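## Task

Make PUMP and WASH the only switches that are on, with every other switch off. The console is loose on the table: do not let it rise or tilt noticeably and then fall back. The switches must hold this state on their own at the end, not only because the robot is pressing or holding them.

## Robot and tools

Robot: one six-joint arm (UR12e-type) with a Robotiq 2F-85 two-finger gripper. There is only one arm, so every motion command is a single row of 9 numbers. Cameras: cam_head_left, cam_head_right, cam_high, cam_low, cam_wrist, each 504x504.

Frames. Scene frame: origin on the table top under the arm base, +z up, +y to the left when facing along +x. The gripper frame: +z runs out along the fingers, the pads close along y, and a flat block juts about 9 cm toward gripper +x and rotates with the hand. end_effector_position is the point midway between the pads when closed; closed fingertips reach about 19 mm past it, open ones about 6 mm. Closing also pushes the tips roughly 13 mm farther out, so keep clearance above surfaces.

Row layout: dx, dy, dz, rx, ry, rz, position, force_limit, speed, all in [-1, 1]. The first six are an offset, not a pose: expressed in the gripper's own axes, measured from the gripper pose in the most recent result that reports it (before any such result in the scene, and for any second or later call inside one reply, measured from where the hand is when the action begins). Scale: 1.0 equals 0.6 m of translation or 180 degrees of rotation; rx, ry, rz form one rotation vector. Every row in an action is counted from that same reference, not from the row before. All-zero offsets are not a pause: they pull the hand back to the reference pose. The last three numbers are absolute gripper settings: position +1 = fully open (85 mm), about -0.8 = pads touching, -1 = close until blocked; force_limit from about 20 N (-1) through 128 N (0) to 235 N (+1) on a 40 mm object; speed about 20, 85, 150 mm/s at -1, 0, +1 (faster closes squeeze a bit harder). Force_limit and speed only change once position changes by at least 0.01.

Tools.
execute_actions: {"actions": [...], "pictures": bool}. The list holds zero or one item. Empty list: just report state. An action item is {"rows": [[9 numbers], ...], "steps": n} with 1 to 15 rows and steps up to 15 (each 1/30 s, default 15); if rows run out, the last one repeats. A wait item is {"steps": n}, n up to 300, counted from the previous result so your thinking time is included. A refused call moves nothing.
move: {"target": [9 numbers], "speed": m/s, "stop_force": N}. Target uses the same offset convention as a row. Travels a straight path for 0.5 to 10 s (cut off at 10 s); speed 0.002 to 0.5, default 0.25, turning capped at twice that in rad/s. Finger values are sent at the start. It does not avoid obstacles and may overshoot the speed, mostly near full reach. stop_force (13 to 80 N, usable after 0.2 s of scene time) halts the path when the wrist senses that much extra push opposing the motion for 2 steps, then backs up 2 steps and holds; peak force can still exceed it, so use very low speed. It is measured along the line to target in the start-pose axes, so it is unreliable on turning moves, and must be omitted when pulling away from a contact. The result adds a move: line: done, off_target, moving, held, fault or contact (contact ranks above held, done, off_target), plus limits=paced (pose clipped) or limits=held (some steps blocked), and the distance left to target.
wait: {"seconds": 0 to 10}; sends nothing new.
zoom_image: {"camera": name, "region": [x0, y0, x1, y1]} in pixels from the top-left, at most 504 by 504.
read_manual: {"section": "licences"}, text only.
finished_scene: {"scene": 1 or 2}; irreversible, grades the scene and reveals the next task.

Results. The state line gives position in metres, orientation as quaternion wxyz, and linear and angular velocities, in the scene frame; the reported position can be slightly off at long reach. "Hand target" is where the controller is now heading. "pose unreachable" and HELD mark steps where the clearance check altered or dropped your command. object_status: 0 moving, 1 blocked while opening, 2 blocked while closing (a grip), 3 reached the requested position or pads met. position_measured is in counts: 3 open, ~78 = 60 mm, ~130 = 40 mm, ~180 = 20 mm, ~230 pads together. Wrist force and torque are in gripper axes, pointing from the contact back into the arm, with a fixed offset up to about 5.5 N, noise up to 3.4 N, and saturation near 100 N. MOTOR HOT appears from 70 °C; at 85 °C an OVER-TEMPERATURE FAULT brakes the arm until it cools.

Motion behaviour. Each control step clips the commanded pose to within 100 mm and 16 degrees of the measured one; position is favoured over orientation if both cannot be met. Motion trails commands by about 0.17 s, so big moves may finish short; check the pose and send the remainder. The simulation keeps running while you think.

Cautions. The arm is stiff: aiming even slightly beyond a firm surface can trigger a fault. A joint torque at its load limit (pan and lift 306, elbow 139, wrists 50.2 N m) or any outside force of 150 N stops the arm for 10 s and drops the rest of the call. Flip switches with light, slow contact so the loose console never lifts, tilts or slides, and never push anything off the table. Release contact before finishing so the switches stay set unaided.

Each tool is called after "Request:" in YAML: its name, and indented under it one key for each argument.

## Session

Request:
execute_actions:
  actions: []

Scene clock: 0.00 s of 8100.00 s.
end_effector_position=(+0.8607, -0.1073, +0.2725) position_measured=3 object_status=3 end_effector_quat_wxyz=(-0.137, -0.247, +0.949, +0.138) end_effector_velocity=(+0.000, +0.001, +0.001) end_effector_angular_velocity=(+0.001, -0.001, -0.000)
Joint positions: [-0.324 -1.021  1.421 -1.579 -1.493 -0.882]
Joint velocities: [ 0.001 -0.001 -0.     0.     0.001  0.001]
Wrist force (N, on the end effector, along its own x y z axes, offset not removed): no reading
Wrist torque (N m, same axes, about the end effector's origin, offset not removed): no reading
Hand target: +0.861, -0.107, +0.272; -0.137, -0.247, +0.949, +0.138

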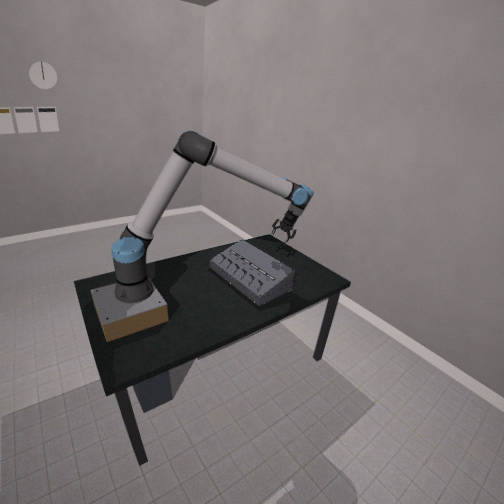

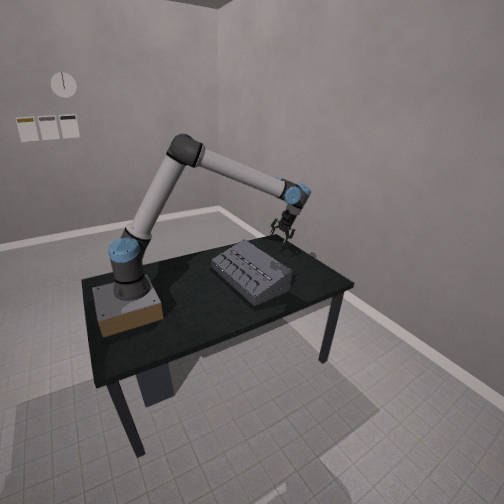

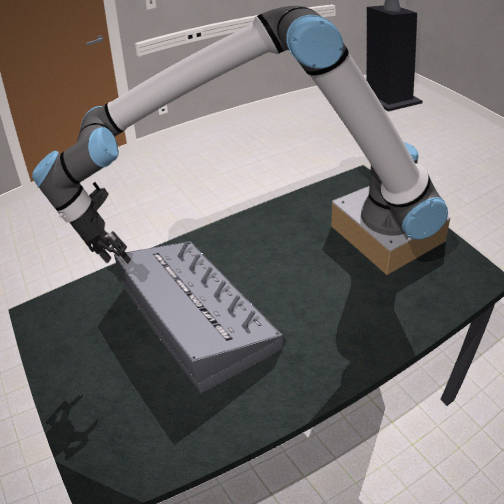

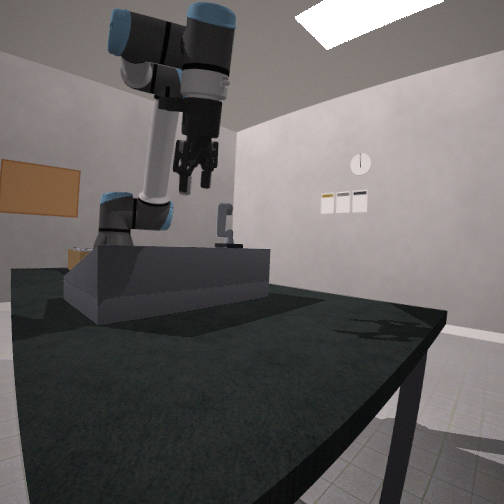

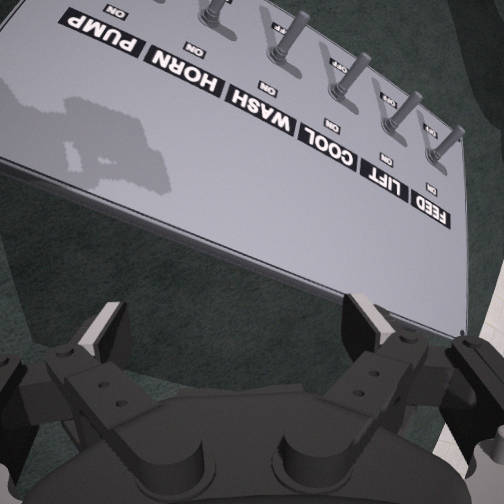

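Request:
move:
  target: [0.425,0.212,0.254,0.119,0.12,-0.824,-1,0,0]
  speed: 0.4

Scene clock: 10.90 s of 8100.00 s.
end_effector_position=(+0.5415, -0.0997, +0.2219) position_measured=232 object_status=3 end_effector_quat_wxyz=(+0.001, +1.000, -0.000, -0.000) end_effector_velocity=(-0.001, -0.000, +0.000) end_effector_angular_velocity=(+0.004, -0.003, +0.009)
Joint positions: [-0.48  -1.601  2.339 -2.301 -1.562 -3.652]
Joint velocities: [-0.004 -0.003  0.003 -0.     0.005 -0.013]
Wrist force (N, on the end effector, along its own x y z axes, offset not removed): [0.6 1.9 -1.8]
Wrist torque (N m, same axes, about the end effector's origin, offset not removed): [0.47 -0.27 -0.12]
Hand target: +0.541, -0.100, +0.222; +0.001, +1.000, +0.000, +0.000
Off the commanded pose: 0.001 m, 0 deg.
After step 90, 4.00 s passed at rest.
move: done

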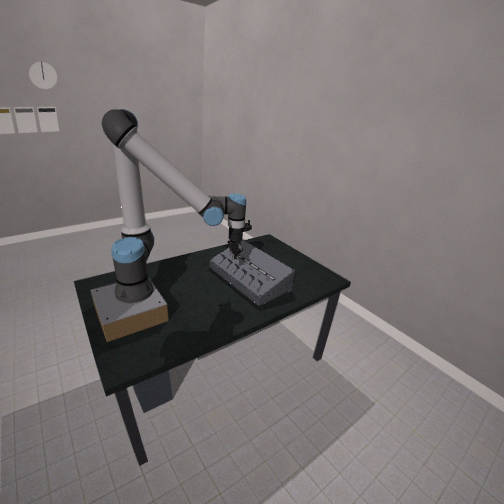

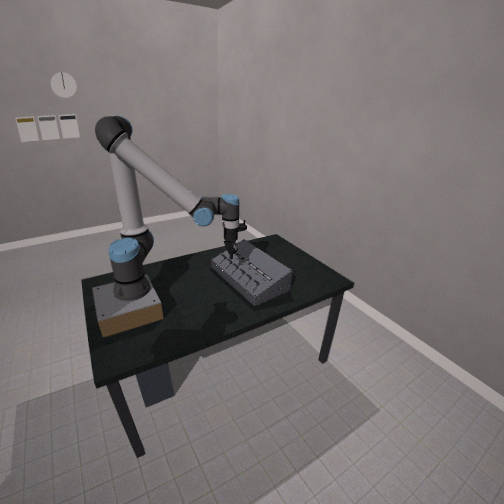

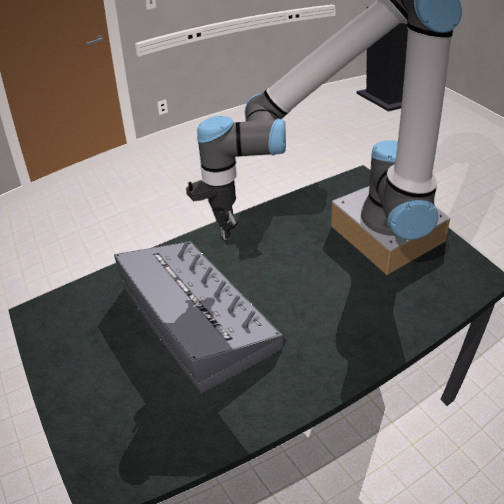

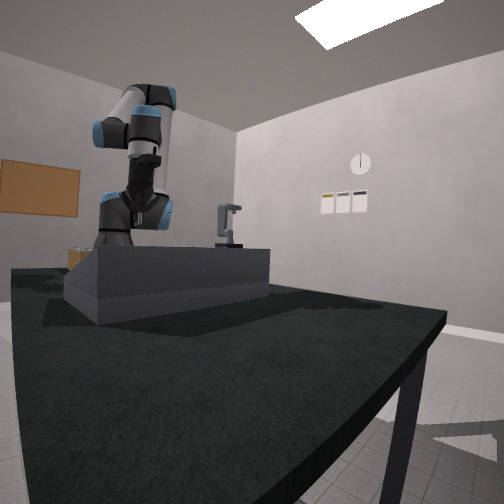

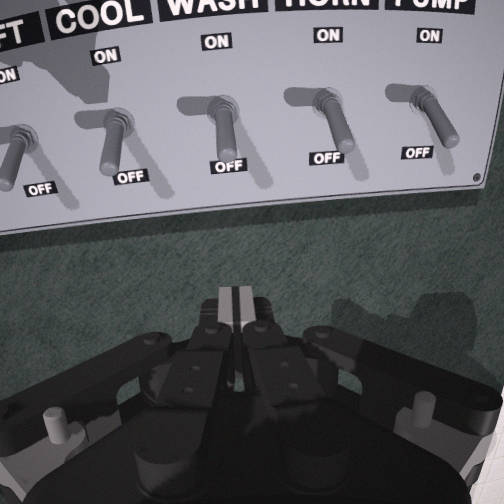

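Request:
move:
  target: [0.025,-0.005,0.165,0,0,-0.028,-1,0,0]
  speed: 0.15
  stop_force: 20

Scene clock: 17.50 s of 8100.00 s.
end_effector_position=(+0.5565, -0.0969, +0.1233) position_measured=232 object_status=3 end_effector_quat_wxyz=(+0.001, +0.999, +0.043, -0.000) end_effector_velocity=(+0.000, +0.000, -0.002) end_effector_angular_velocity=(-0.000, +0.000, +0.001)
Joint positions: [-0.46  -1.405  2.386 -2.545 -1.562 -3.72 ]
Joint velocities: [ 0.001  0.004  0.    -0.004 -0.    -0.   ]
Wrist force (N, on the end effector, along its own x y z axes, offset not removed): [0.3 -6.1 4.9]
Wrist torque (N m, same axes, about the end effector's origin, offset not removed): [-1.00 -0.02 -0.32]
Hand target: +0.557, -0.097, +0.123; +0.001, +0.999, +0.044, -0.000
Off the commanded pose: 0.000 m, 0 deg.
After step 90, 2.40 s passed at rest.
move: done

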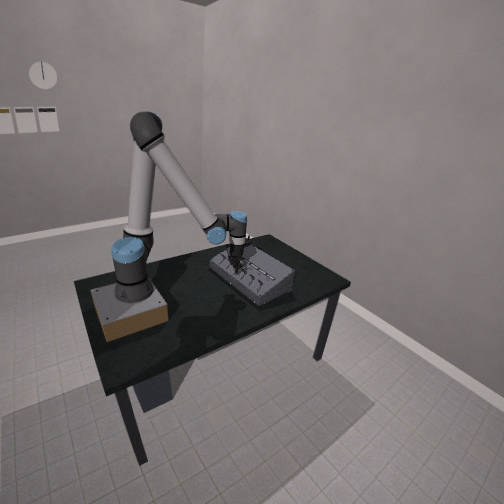

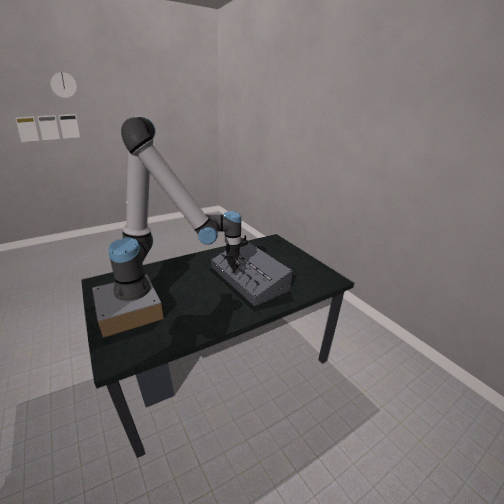

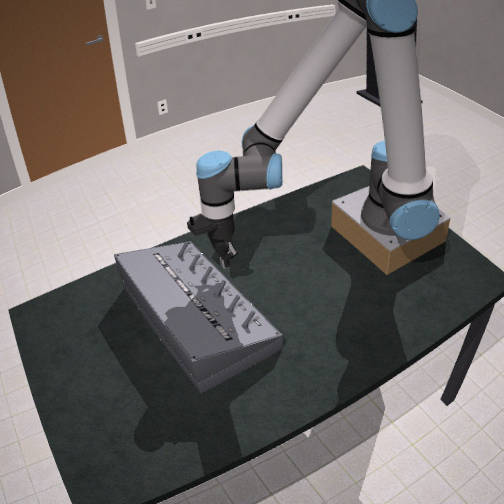

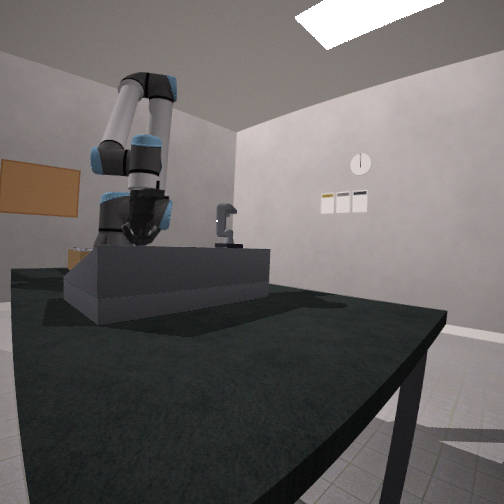

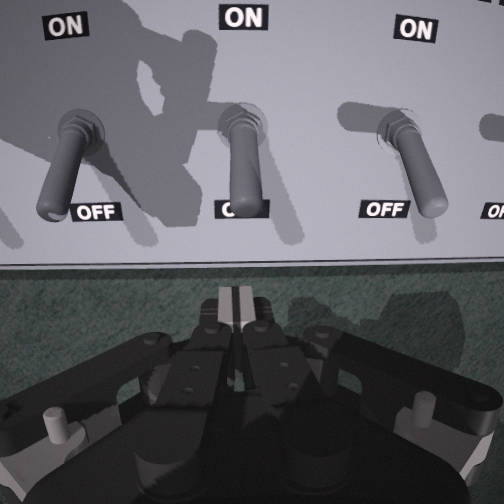

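Request:
move:
  target: [0.033,0.005,0.0235,0,0,0,-1,0,0]
  speed: 0.04
  stop_force: 15

Scene clock: 23.30 s of 8100.00 s.
end_effector_position=(+0.5764, -0.0981, +0.1093) position_measured=232 object_status=3 end_effector_quat_wxyz=(+0.001, +0.999, +0.044, -0.000) end_effector_velocity=(+0.002, -0.000, -0.001) end_effector_angular_velocity=(-0.000, -0.001, +0.001)
Joint positions: [-0.445 -1.351  2.357 -2.57  -1.562 -3.705]
Joint velocities: [ 0.001  0.003 -0.002 -0.001  0.     0.   ]
Wrist force (N, on the end effector, along its own x y z axes, offset not removed): [2.6 -1.2 0.7]
Wrist torque (N m, same axes, about the end effector's origin, offset not removed): [-0.01 -0.37 0.00]
Hand target: +0.577, -0.098, +0.109; +0.001, +0.999, +0.043, -0.000
Off the commanded pose: 0.000 m, 0 deg.
After step 90, 1.83 s passed at rest.
move: done

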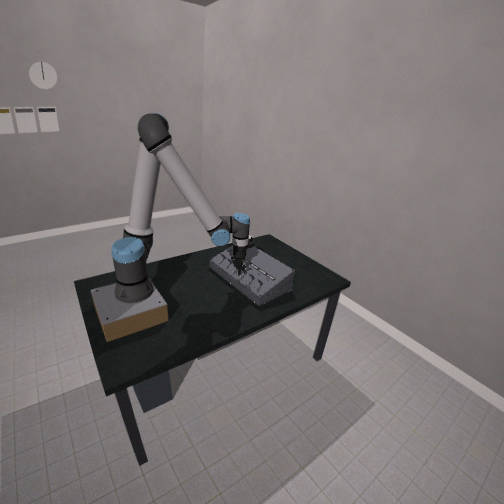

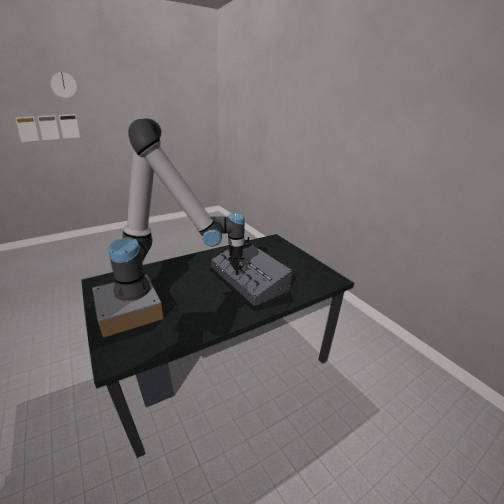

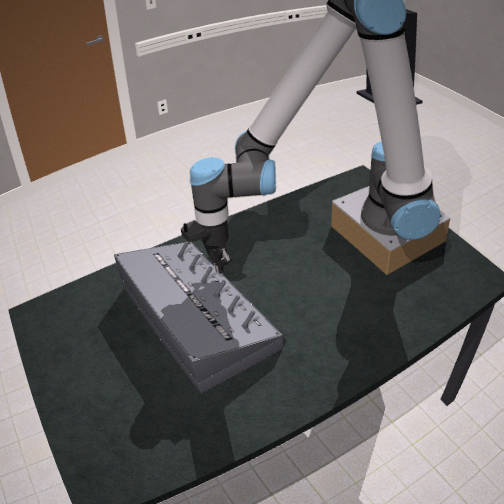

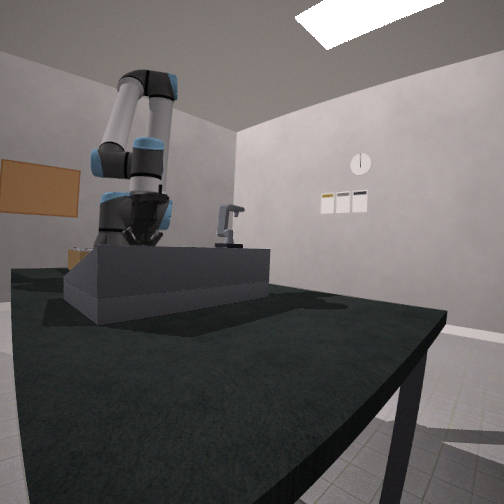

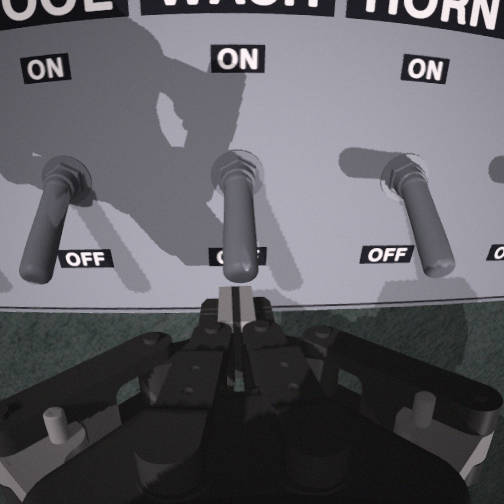

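Request:
move:
  target: [0.04,0,-0.014,0,0,0,-1,0,0]
  speed: 0.012
  stop_force: 18

Request:
move:
  target: [-0.055,0,0.014,0,0,0,-1,0,0]
  speed: 0.1

Request:
move:
  target: [0,0.24,0,0,0,0,-1,0,0]
  speed: 0.2

Scene clock: 31.63 s of 8100.00 s.
end_effector_position=(+0.6001, -0.0961, +0.1177) position_measured=232 object_status=3 end_effector_quat_wxyz=(+0.001, +0.999, +0.044, -0.000) end_effector_velocity=(+0.002, +0.000, +0.000) end_effector_angular_velocity=(-0.000, +0.001, -0.000)
Joint positions: [-0.423 -1.337  2.31  -2.537 -1.562 -3.683]
Joint velocities: [ 0.003  0.002 -0.004  0.003 -0.     0.003]
Wrist force (N, on the end effector, along its own x y z axes, offset not removed): [-0.7 -0.1 -1.6]
Wrist torque (N m, same axes, about the end effector's origin, offset not removed): [-0.08 -0.03 -0.03]
Hand target: +0.600, -0.096, +0.118; +0.001, +0.999, +0.044, -0.000
Off the commanded pose: 0.000 m, 0 deg.
After step 90, 3.00 s passed at rest.
move: done

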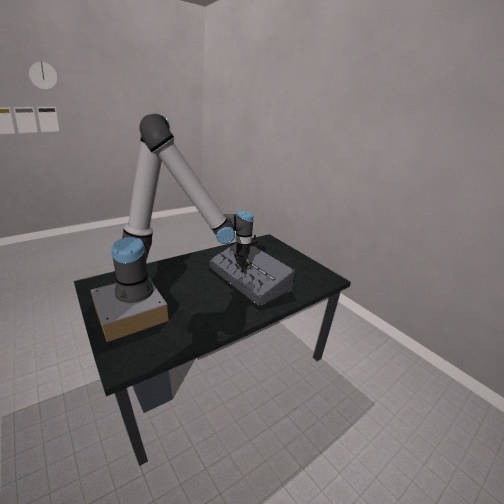

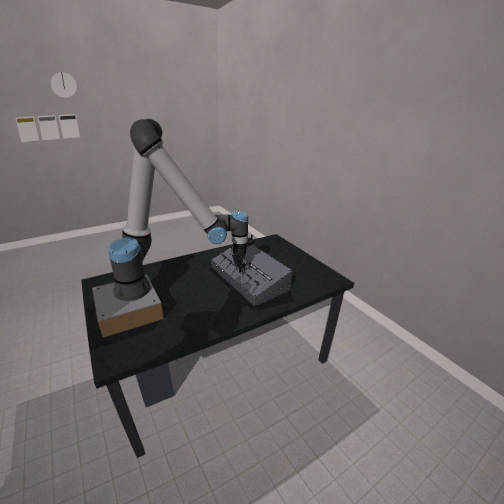

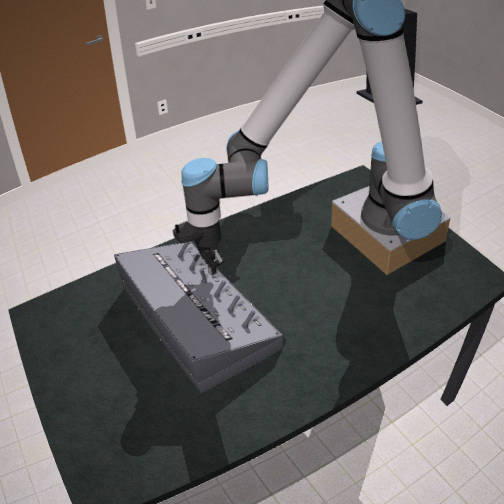

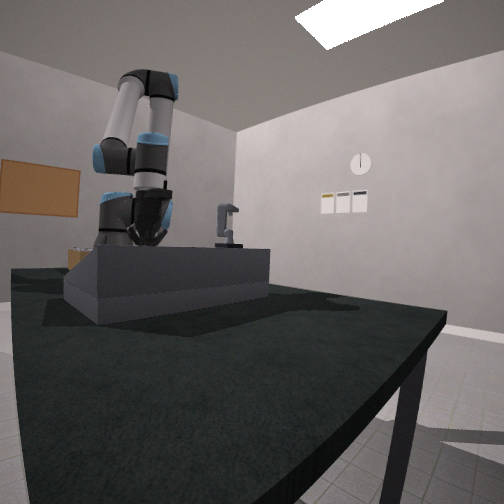

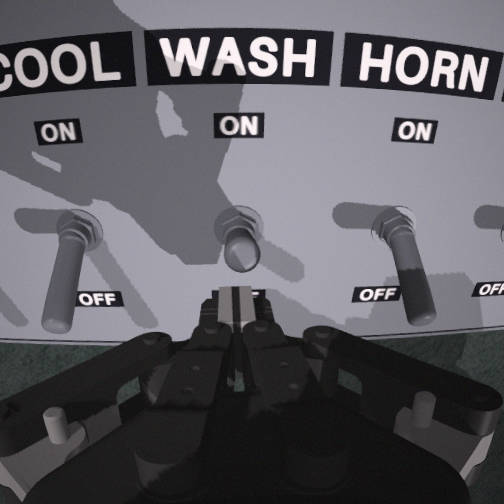

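Scene clock: 32.50 s of 8100.00 s.
end_effector_position=(+0.5674, -0.0989, +0.1093) position_measured=232 object_status=3 end_effector_quat_wxyz=(+0.001, +0.999, +0.043, -0.000) end_effector_velocity=(-0.002, +0.000, -0.000) end_effector_angular_velocity=(-0.000, -0.000, +0.001)
Joint positions: [-0.453 -1.363  2.373 -2.574 -1.562 -3.713]
Joint velocities: [-0.001 -0.002  0.004 -0.003 -0.    -0.003]
Wrist force (N, on the end effector, along its own x y z axes, offset not removed): [-0.8 -0.8 -1.7]
Wrist torque (N m, same axes, about the end effector's origin, offset not removed): [-0.01 0.15 -0.17]
Hand target: +0.567, -0.099, +0.109; +0.001, +0.999, +0.044, -0.000
Off the commanded pose: 0.000 m, 0 deg.
move: done

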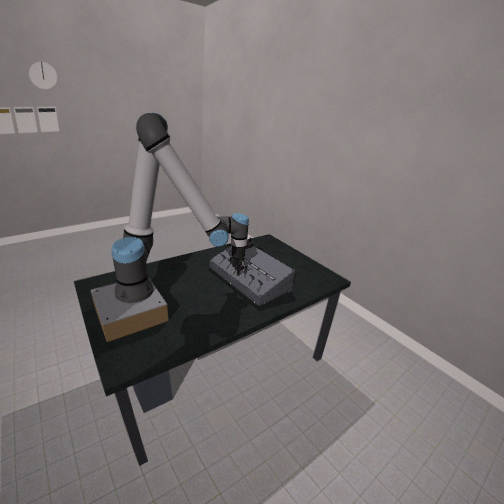

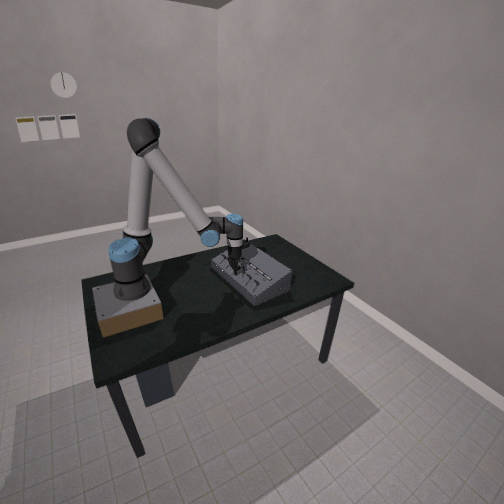

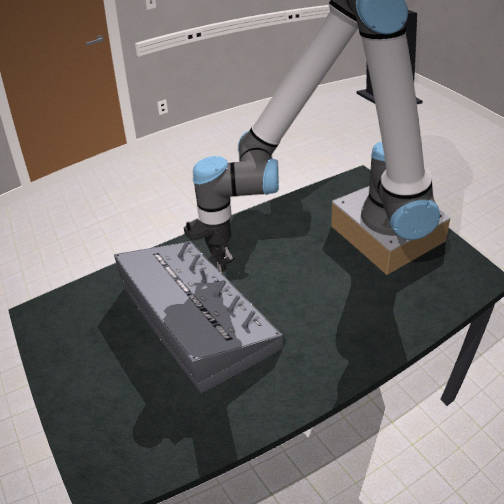

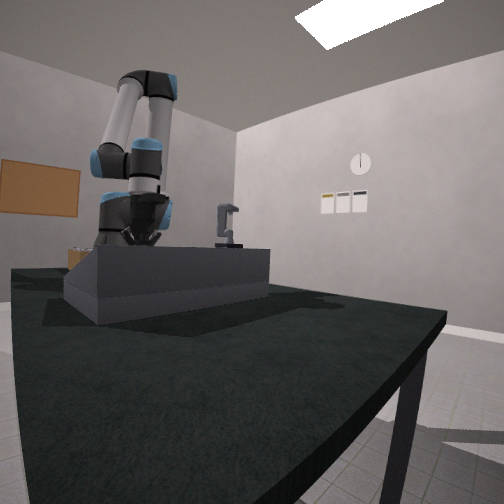

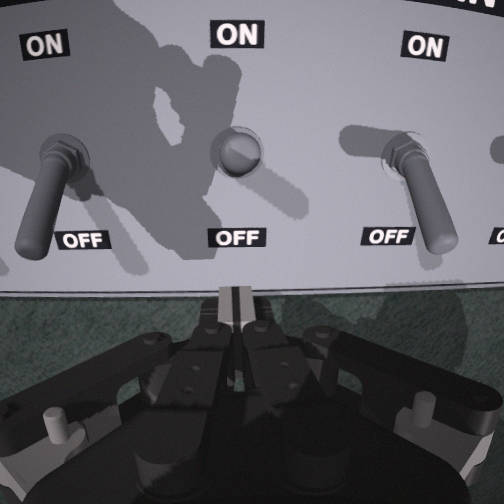

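Scene clock: 33.77 s of 8100.00 s.
end_effector_position=(+0.5799, -0.2420, +0.1095) position_measured=232 object_status=3 end_effector_quat_wxyz=(+0.001, +0.999, +0.043, -0.000) end_effector_velocity=(+0.001, -0.002, +0.000) end_effector_angular_velocity=(+0.000, -0.001, -0.000)
Joint positions: [-0.649 -1.293  2.274 -2.544 -1.563 -3.908]
Joint velocities: [-0.002  0.001 -0.002  0.     0.001 -0.002]
Wrist force (N, on the end effector, along its own x y z axes, offset not removed): [-0.2 -1.2 -3.0]
Wrist torque (N m, same axes, about the end effector's origin, offset not removed): [-0.16 0.09 -0.02]
Hand target: +0.580, -0.242, +0.110; +0.001, +0.999, +0.043, -0.000
Off the commanded pose: 0.000 m, 0 deg.
move: done

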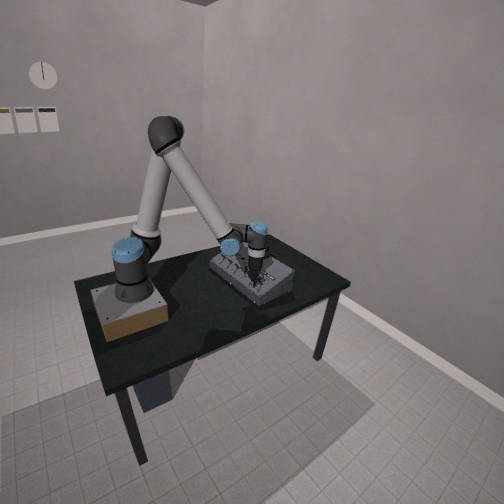

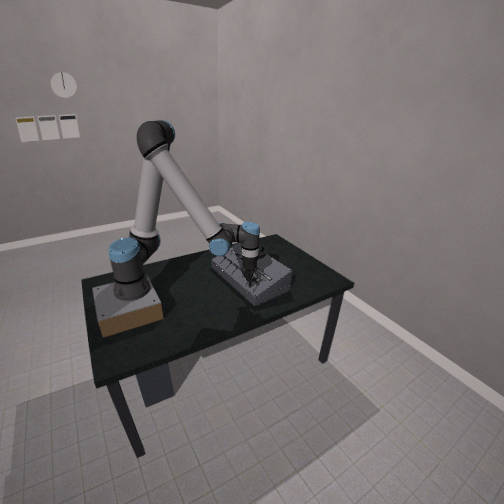

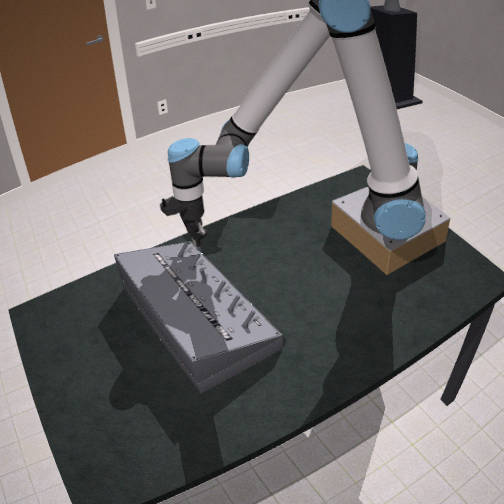

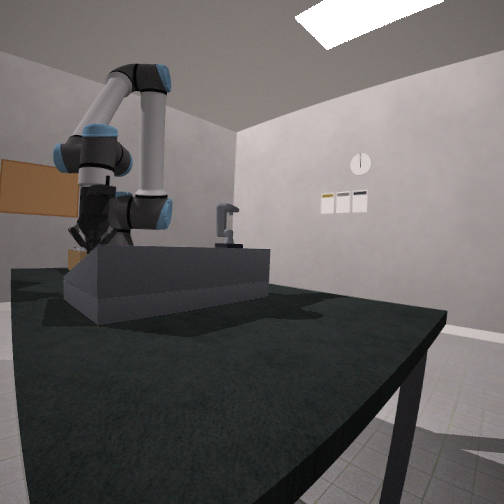

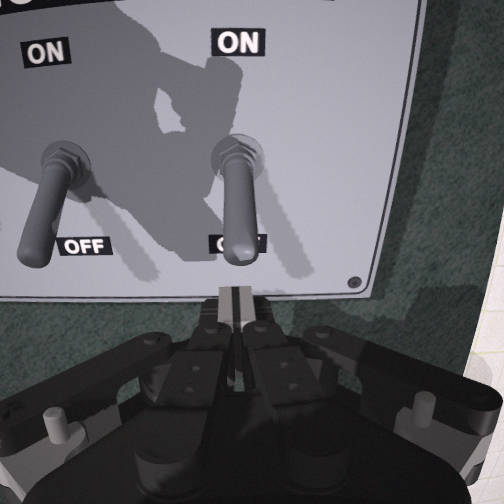

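Request:
move:
  target: [0.011,0,0,0,0,0,-1,0,0]
  speed: 0.03

Request:
move:
  target: [0.04,0,-0.014,0,0,0,-1,0,0]
  speed: 0.012
  stop_force: 18

Request:
zoom_image:
  camera: "cam_high"
  region: [140, 230, 290, 350]

Scene clock: 42.70 s of 8100.00 s.
end_effector_position=(+0.5863, -0.2415, +0.1095) position_measured=232 object_status=3 end_effector_quat_wxyz=(+0.001, +0.999, +0.043, -0.000) end_effector_velocity=(+0.002, -0.001, -0.000) end_effector_angular_velocity=(+0.001, -0.001, -0.002)
Joint positions: [-0.641 -1.286  2.264 -2.54  -1.563 -3.901]
Joint velocities: [ 0.     0.002 -0.003  0.001  0.001  0.002]
Wrist force (N, on the end effector, along its own x y z axes, offset not removed): [1.6 -0.2 -0.3]
Wrist torque (N m, same axes, about the end effector's origin, offset not removed): [0.13 -0.46 -0.09]
Hand target: +0.586, -0.241, +0.110; +0.001, +0.999, +0.043, -0.000
Off the commanded pose: 0.000 m, 0 deg.
After step 90, 5.20 s passed at rest.
move: done

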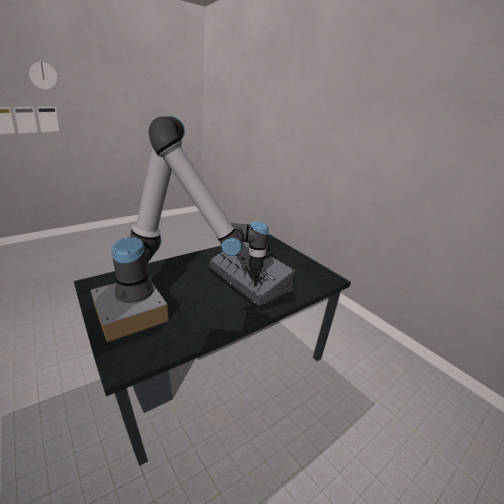

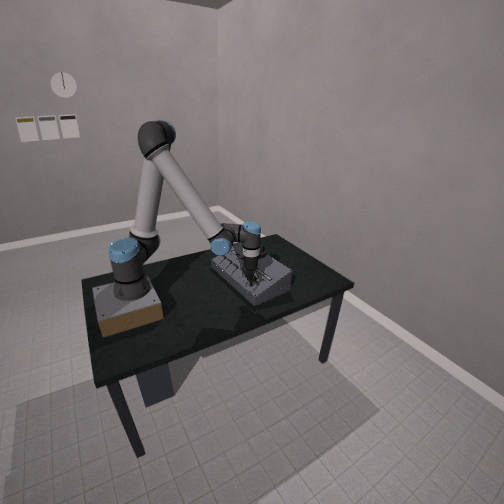

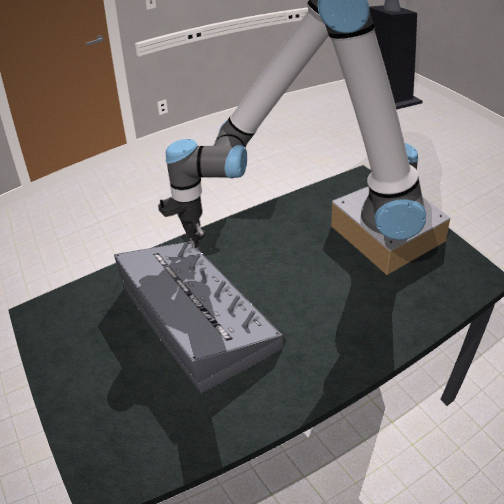

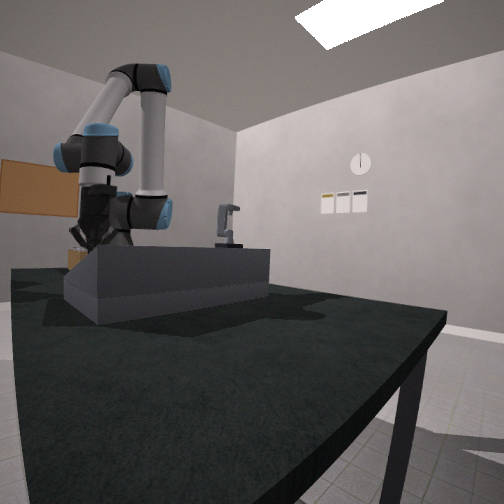

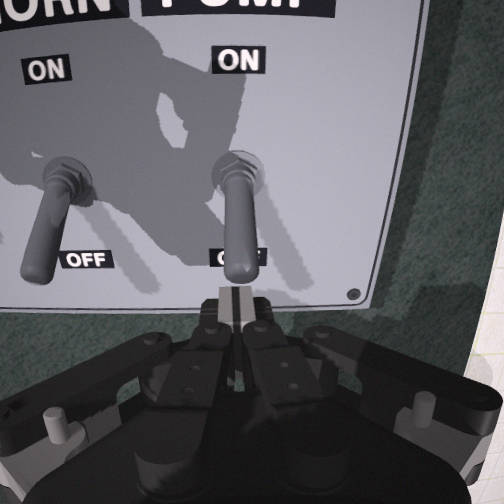

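Scene clock: 45.03 s of 8100.00 s.
end_effector_position=(+0.6100, -0.2394, +0.1179) position_measured=232 object_status=3 end_effector_quat_wxyz=(+0.001, +0.999, +0.043, -0.000) end_effector_velocity=(+0.002, -0.001, +0.001) end_effector_angular_velocity=(-0.001, +0.000, -0.002)
Joint positions: [-0.616 -1.274  2.22  -2.509 -1.563 -3.875]
Joint velocities: [ 0.001  0.001 -0.004  0.002 -0.001  0.003]
Wrist force (N, on the end effector, along its own x y z axes, offset not removed): [-0.8 -2.2 -4.1]
Wrist torque (N m, same axes, about the end effector's origin, offset not removed): [-0.27 0.17 -0.06]
Hand target: +0.610, -0.239, +0.118; +0.001, +0.999, +0.043, -0.000
Off the commanded pose: 0.000 m, 0 deg.
move: done

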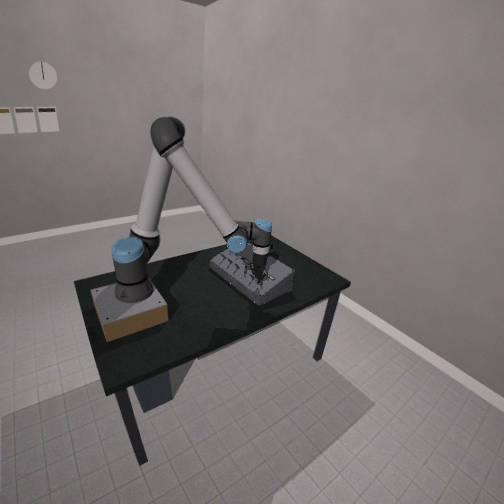

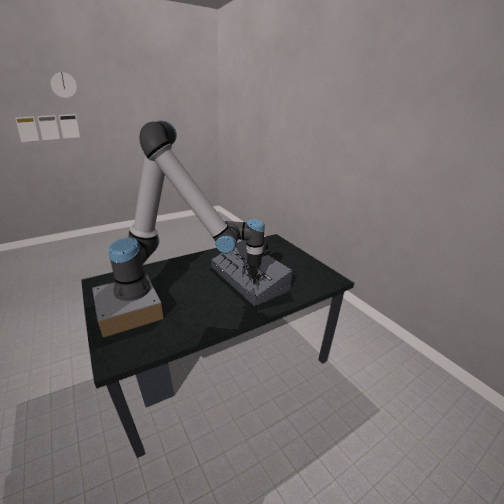

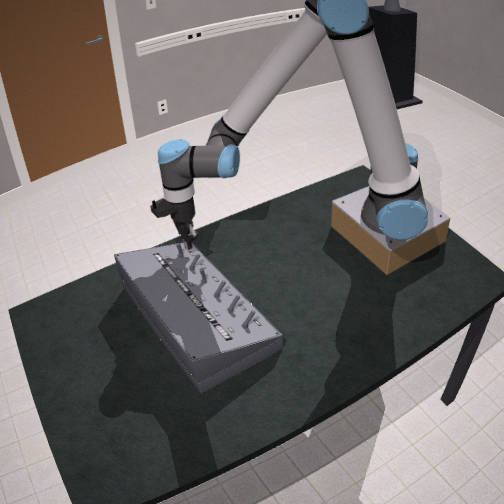

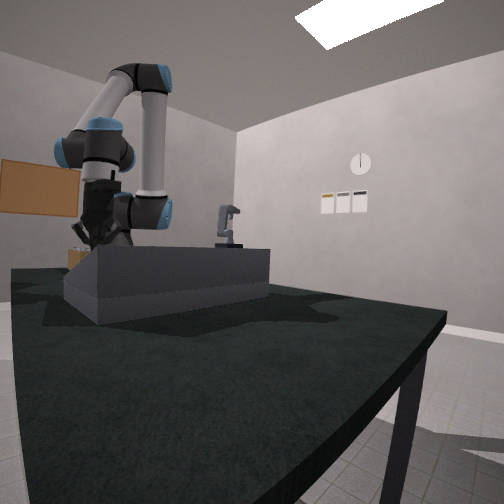

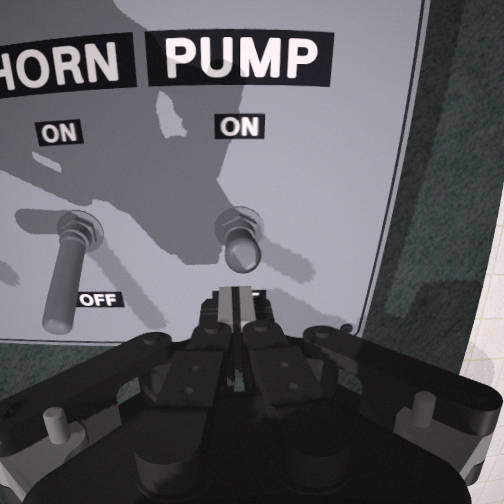

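Region (140, 230, 290, 350) of cam_high's 504x504 image, scaled by 3.360, with more detail than that image has; it fills the top 403 rows of this view, and the rest is white.

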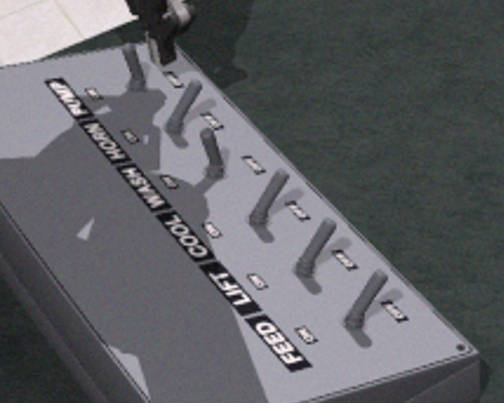

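Request:
finished_scene:
  scene: 2

The scene is finished: the task was done.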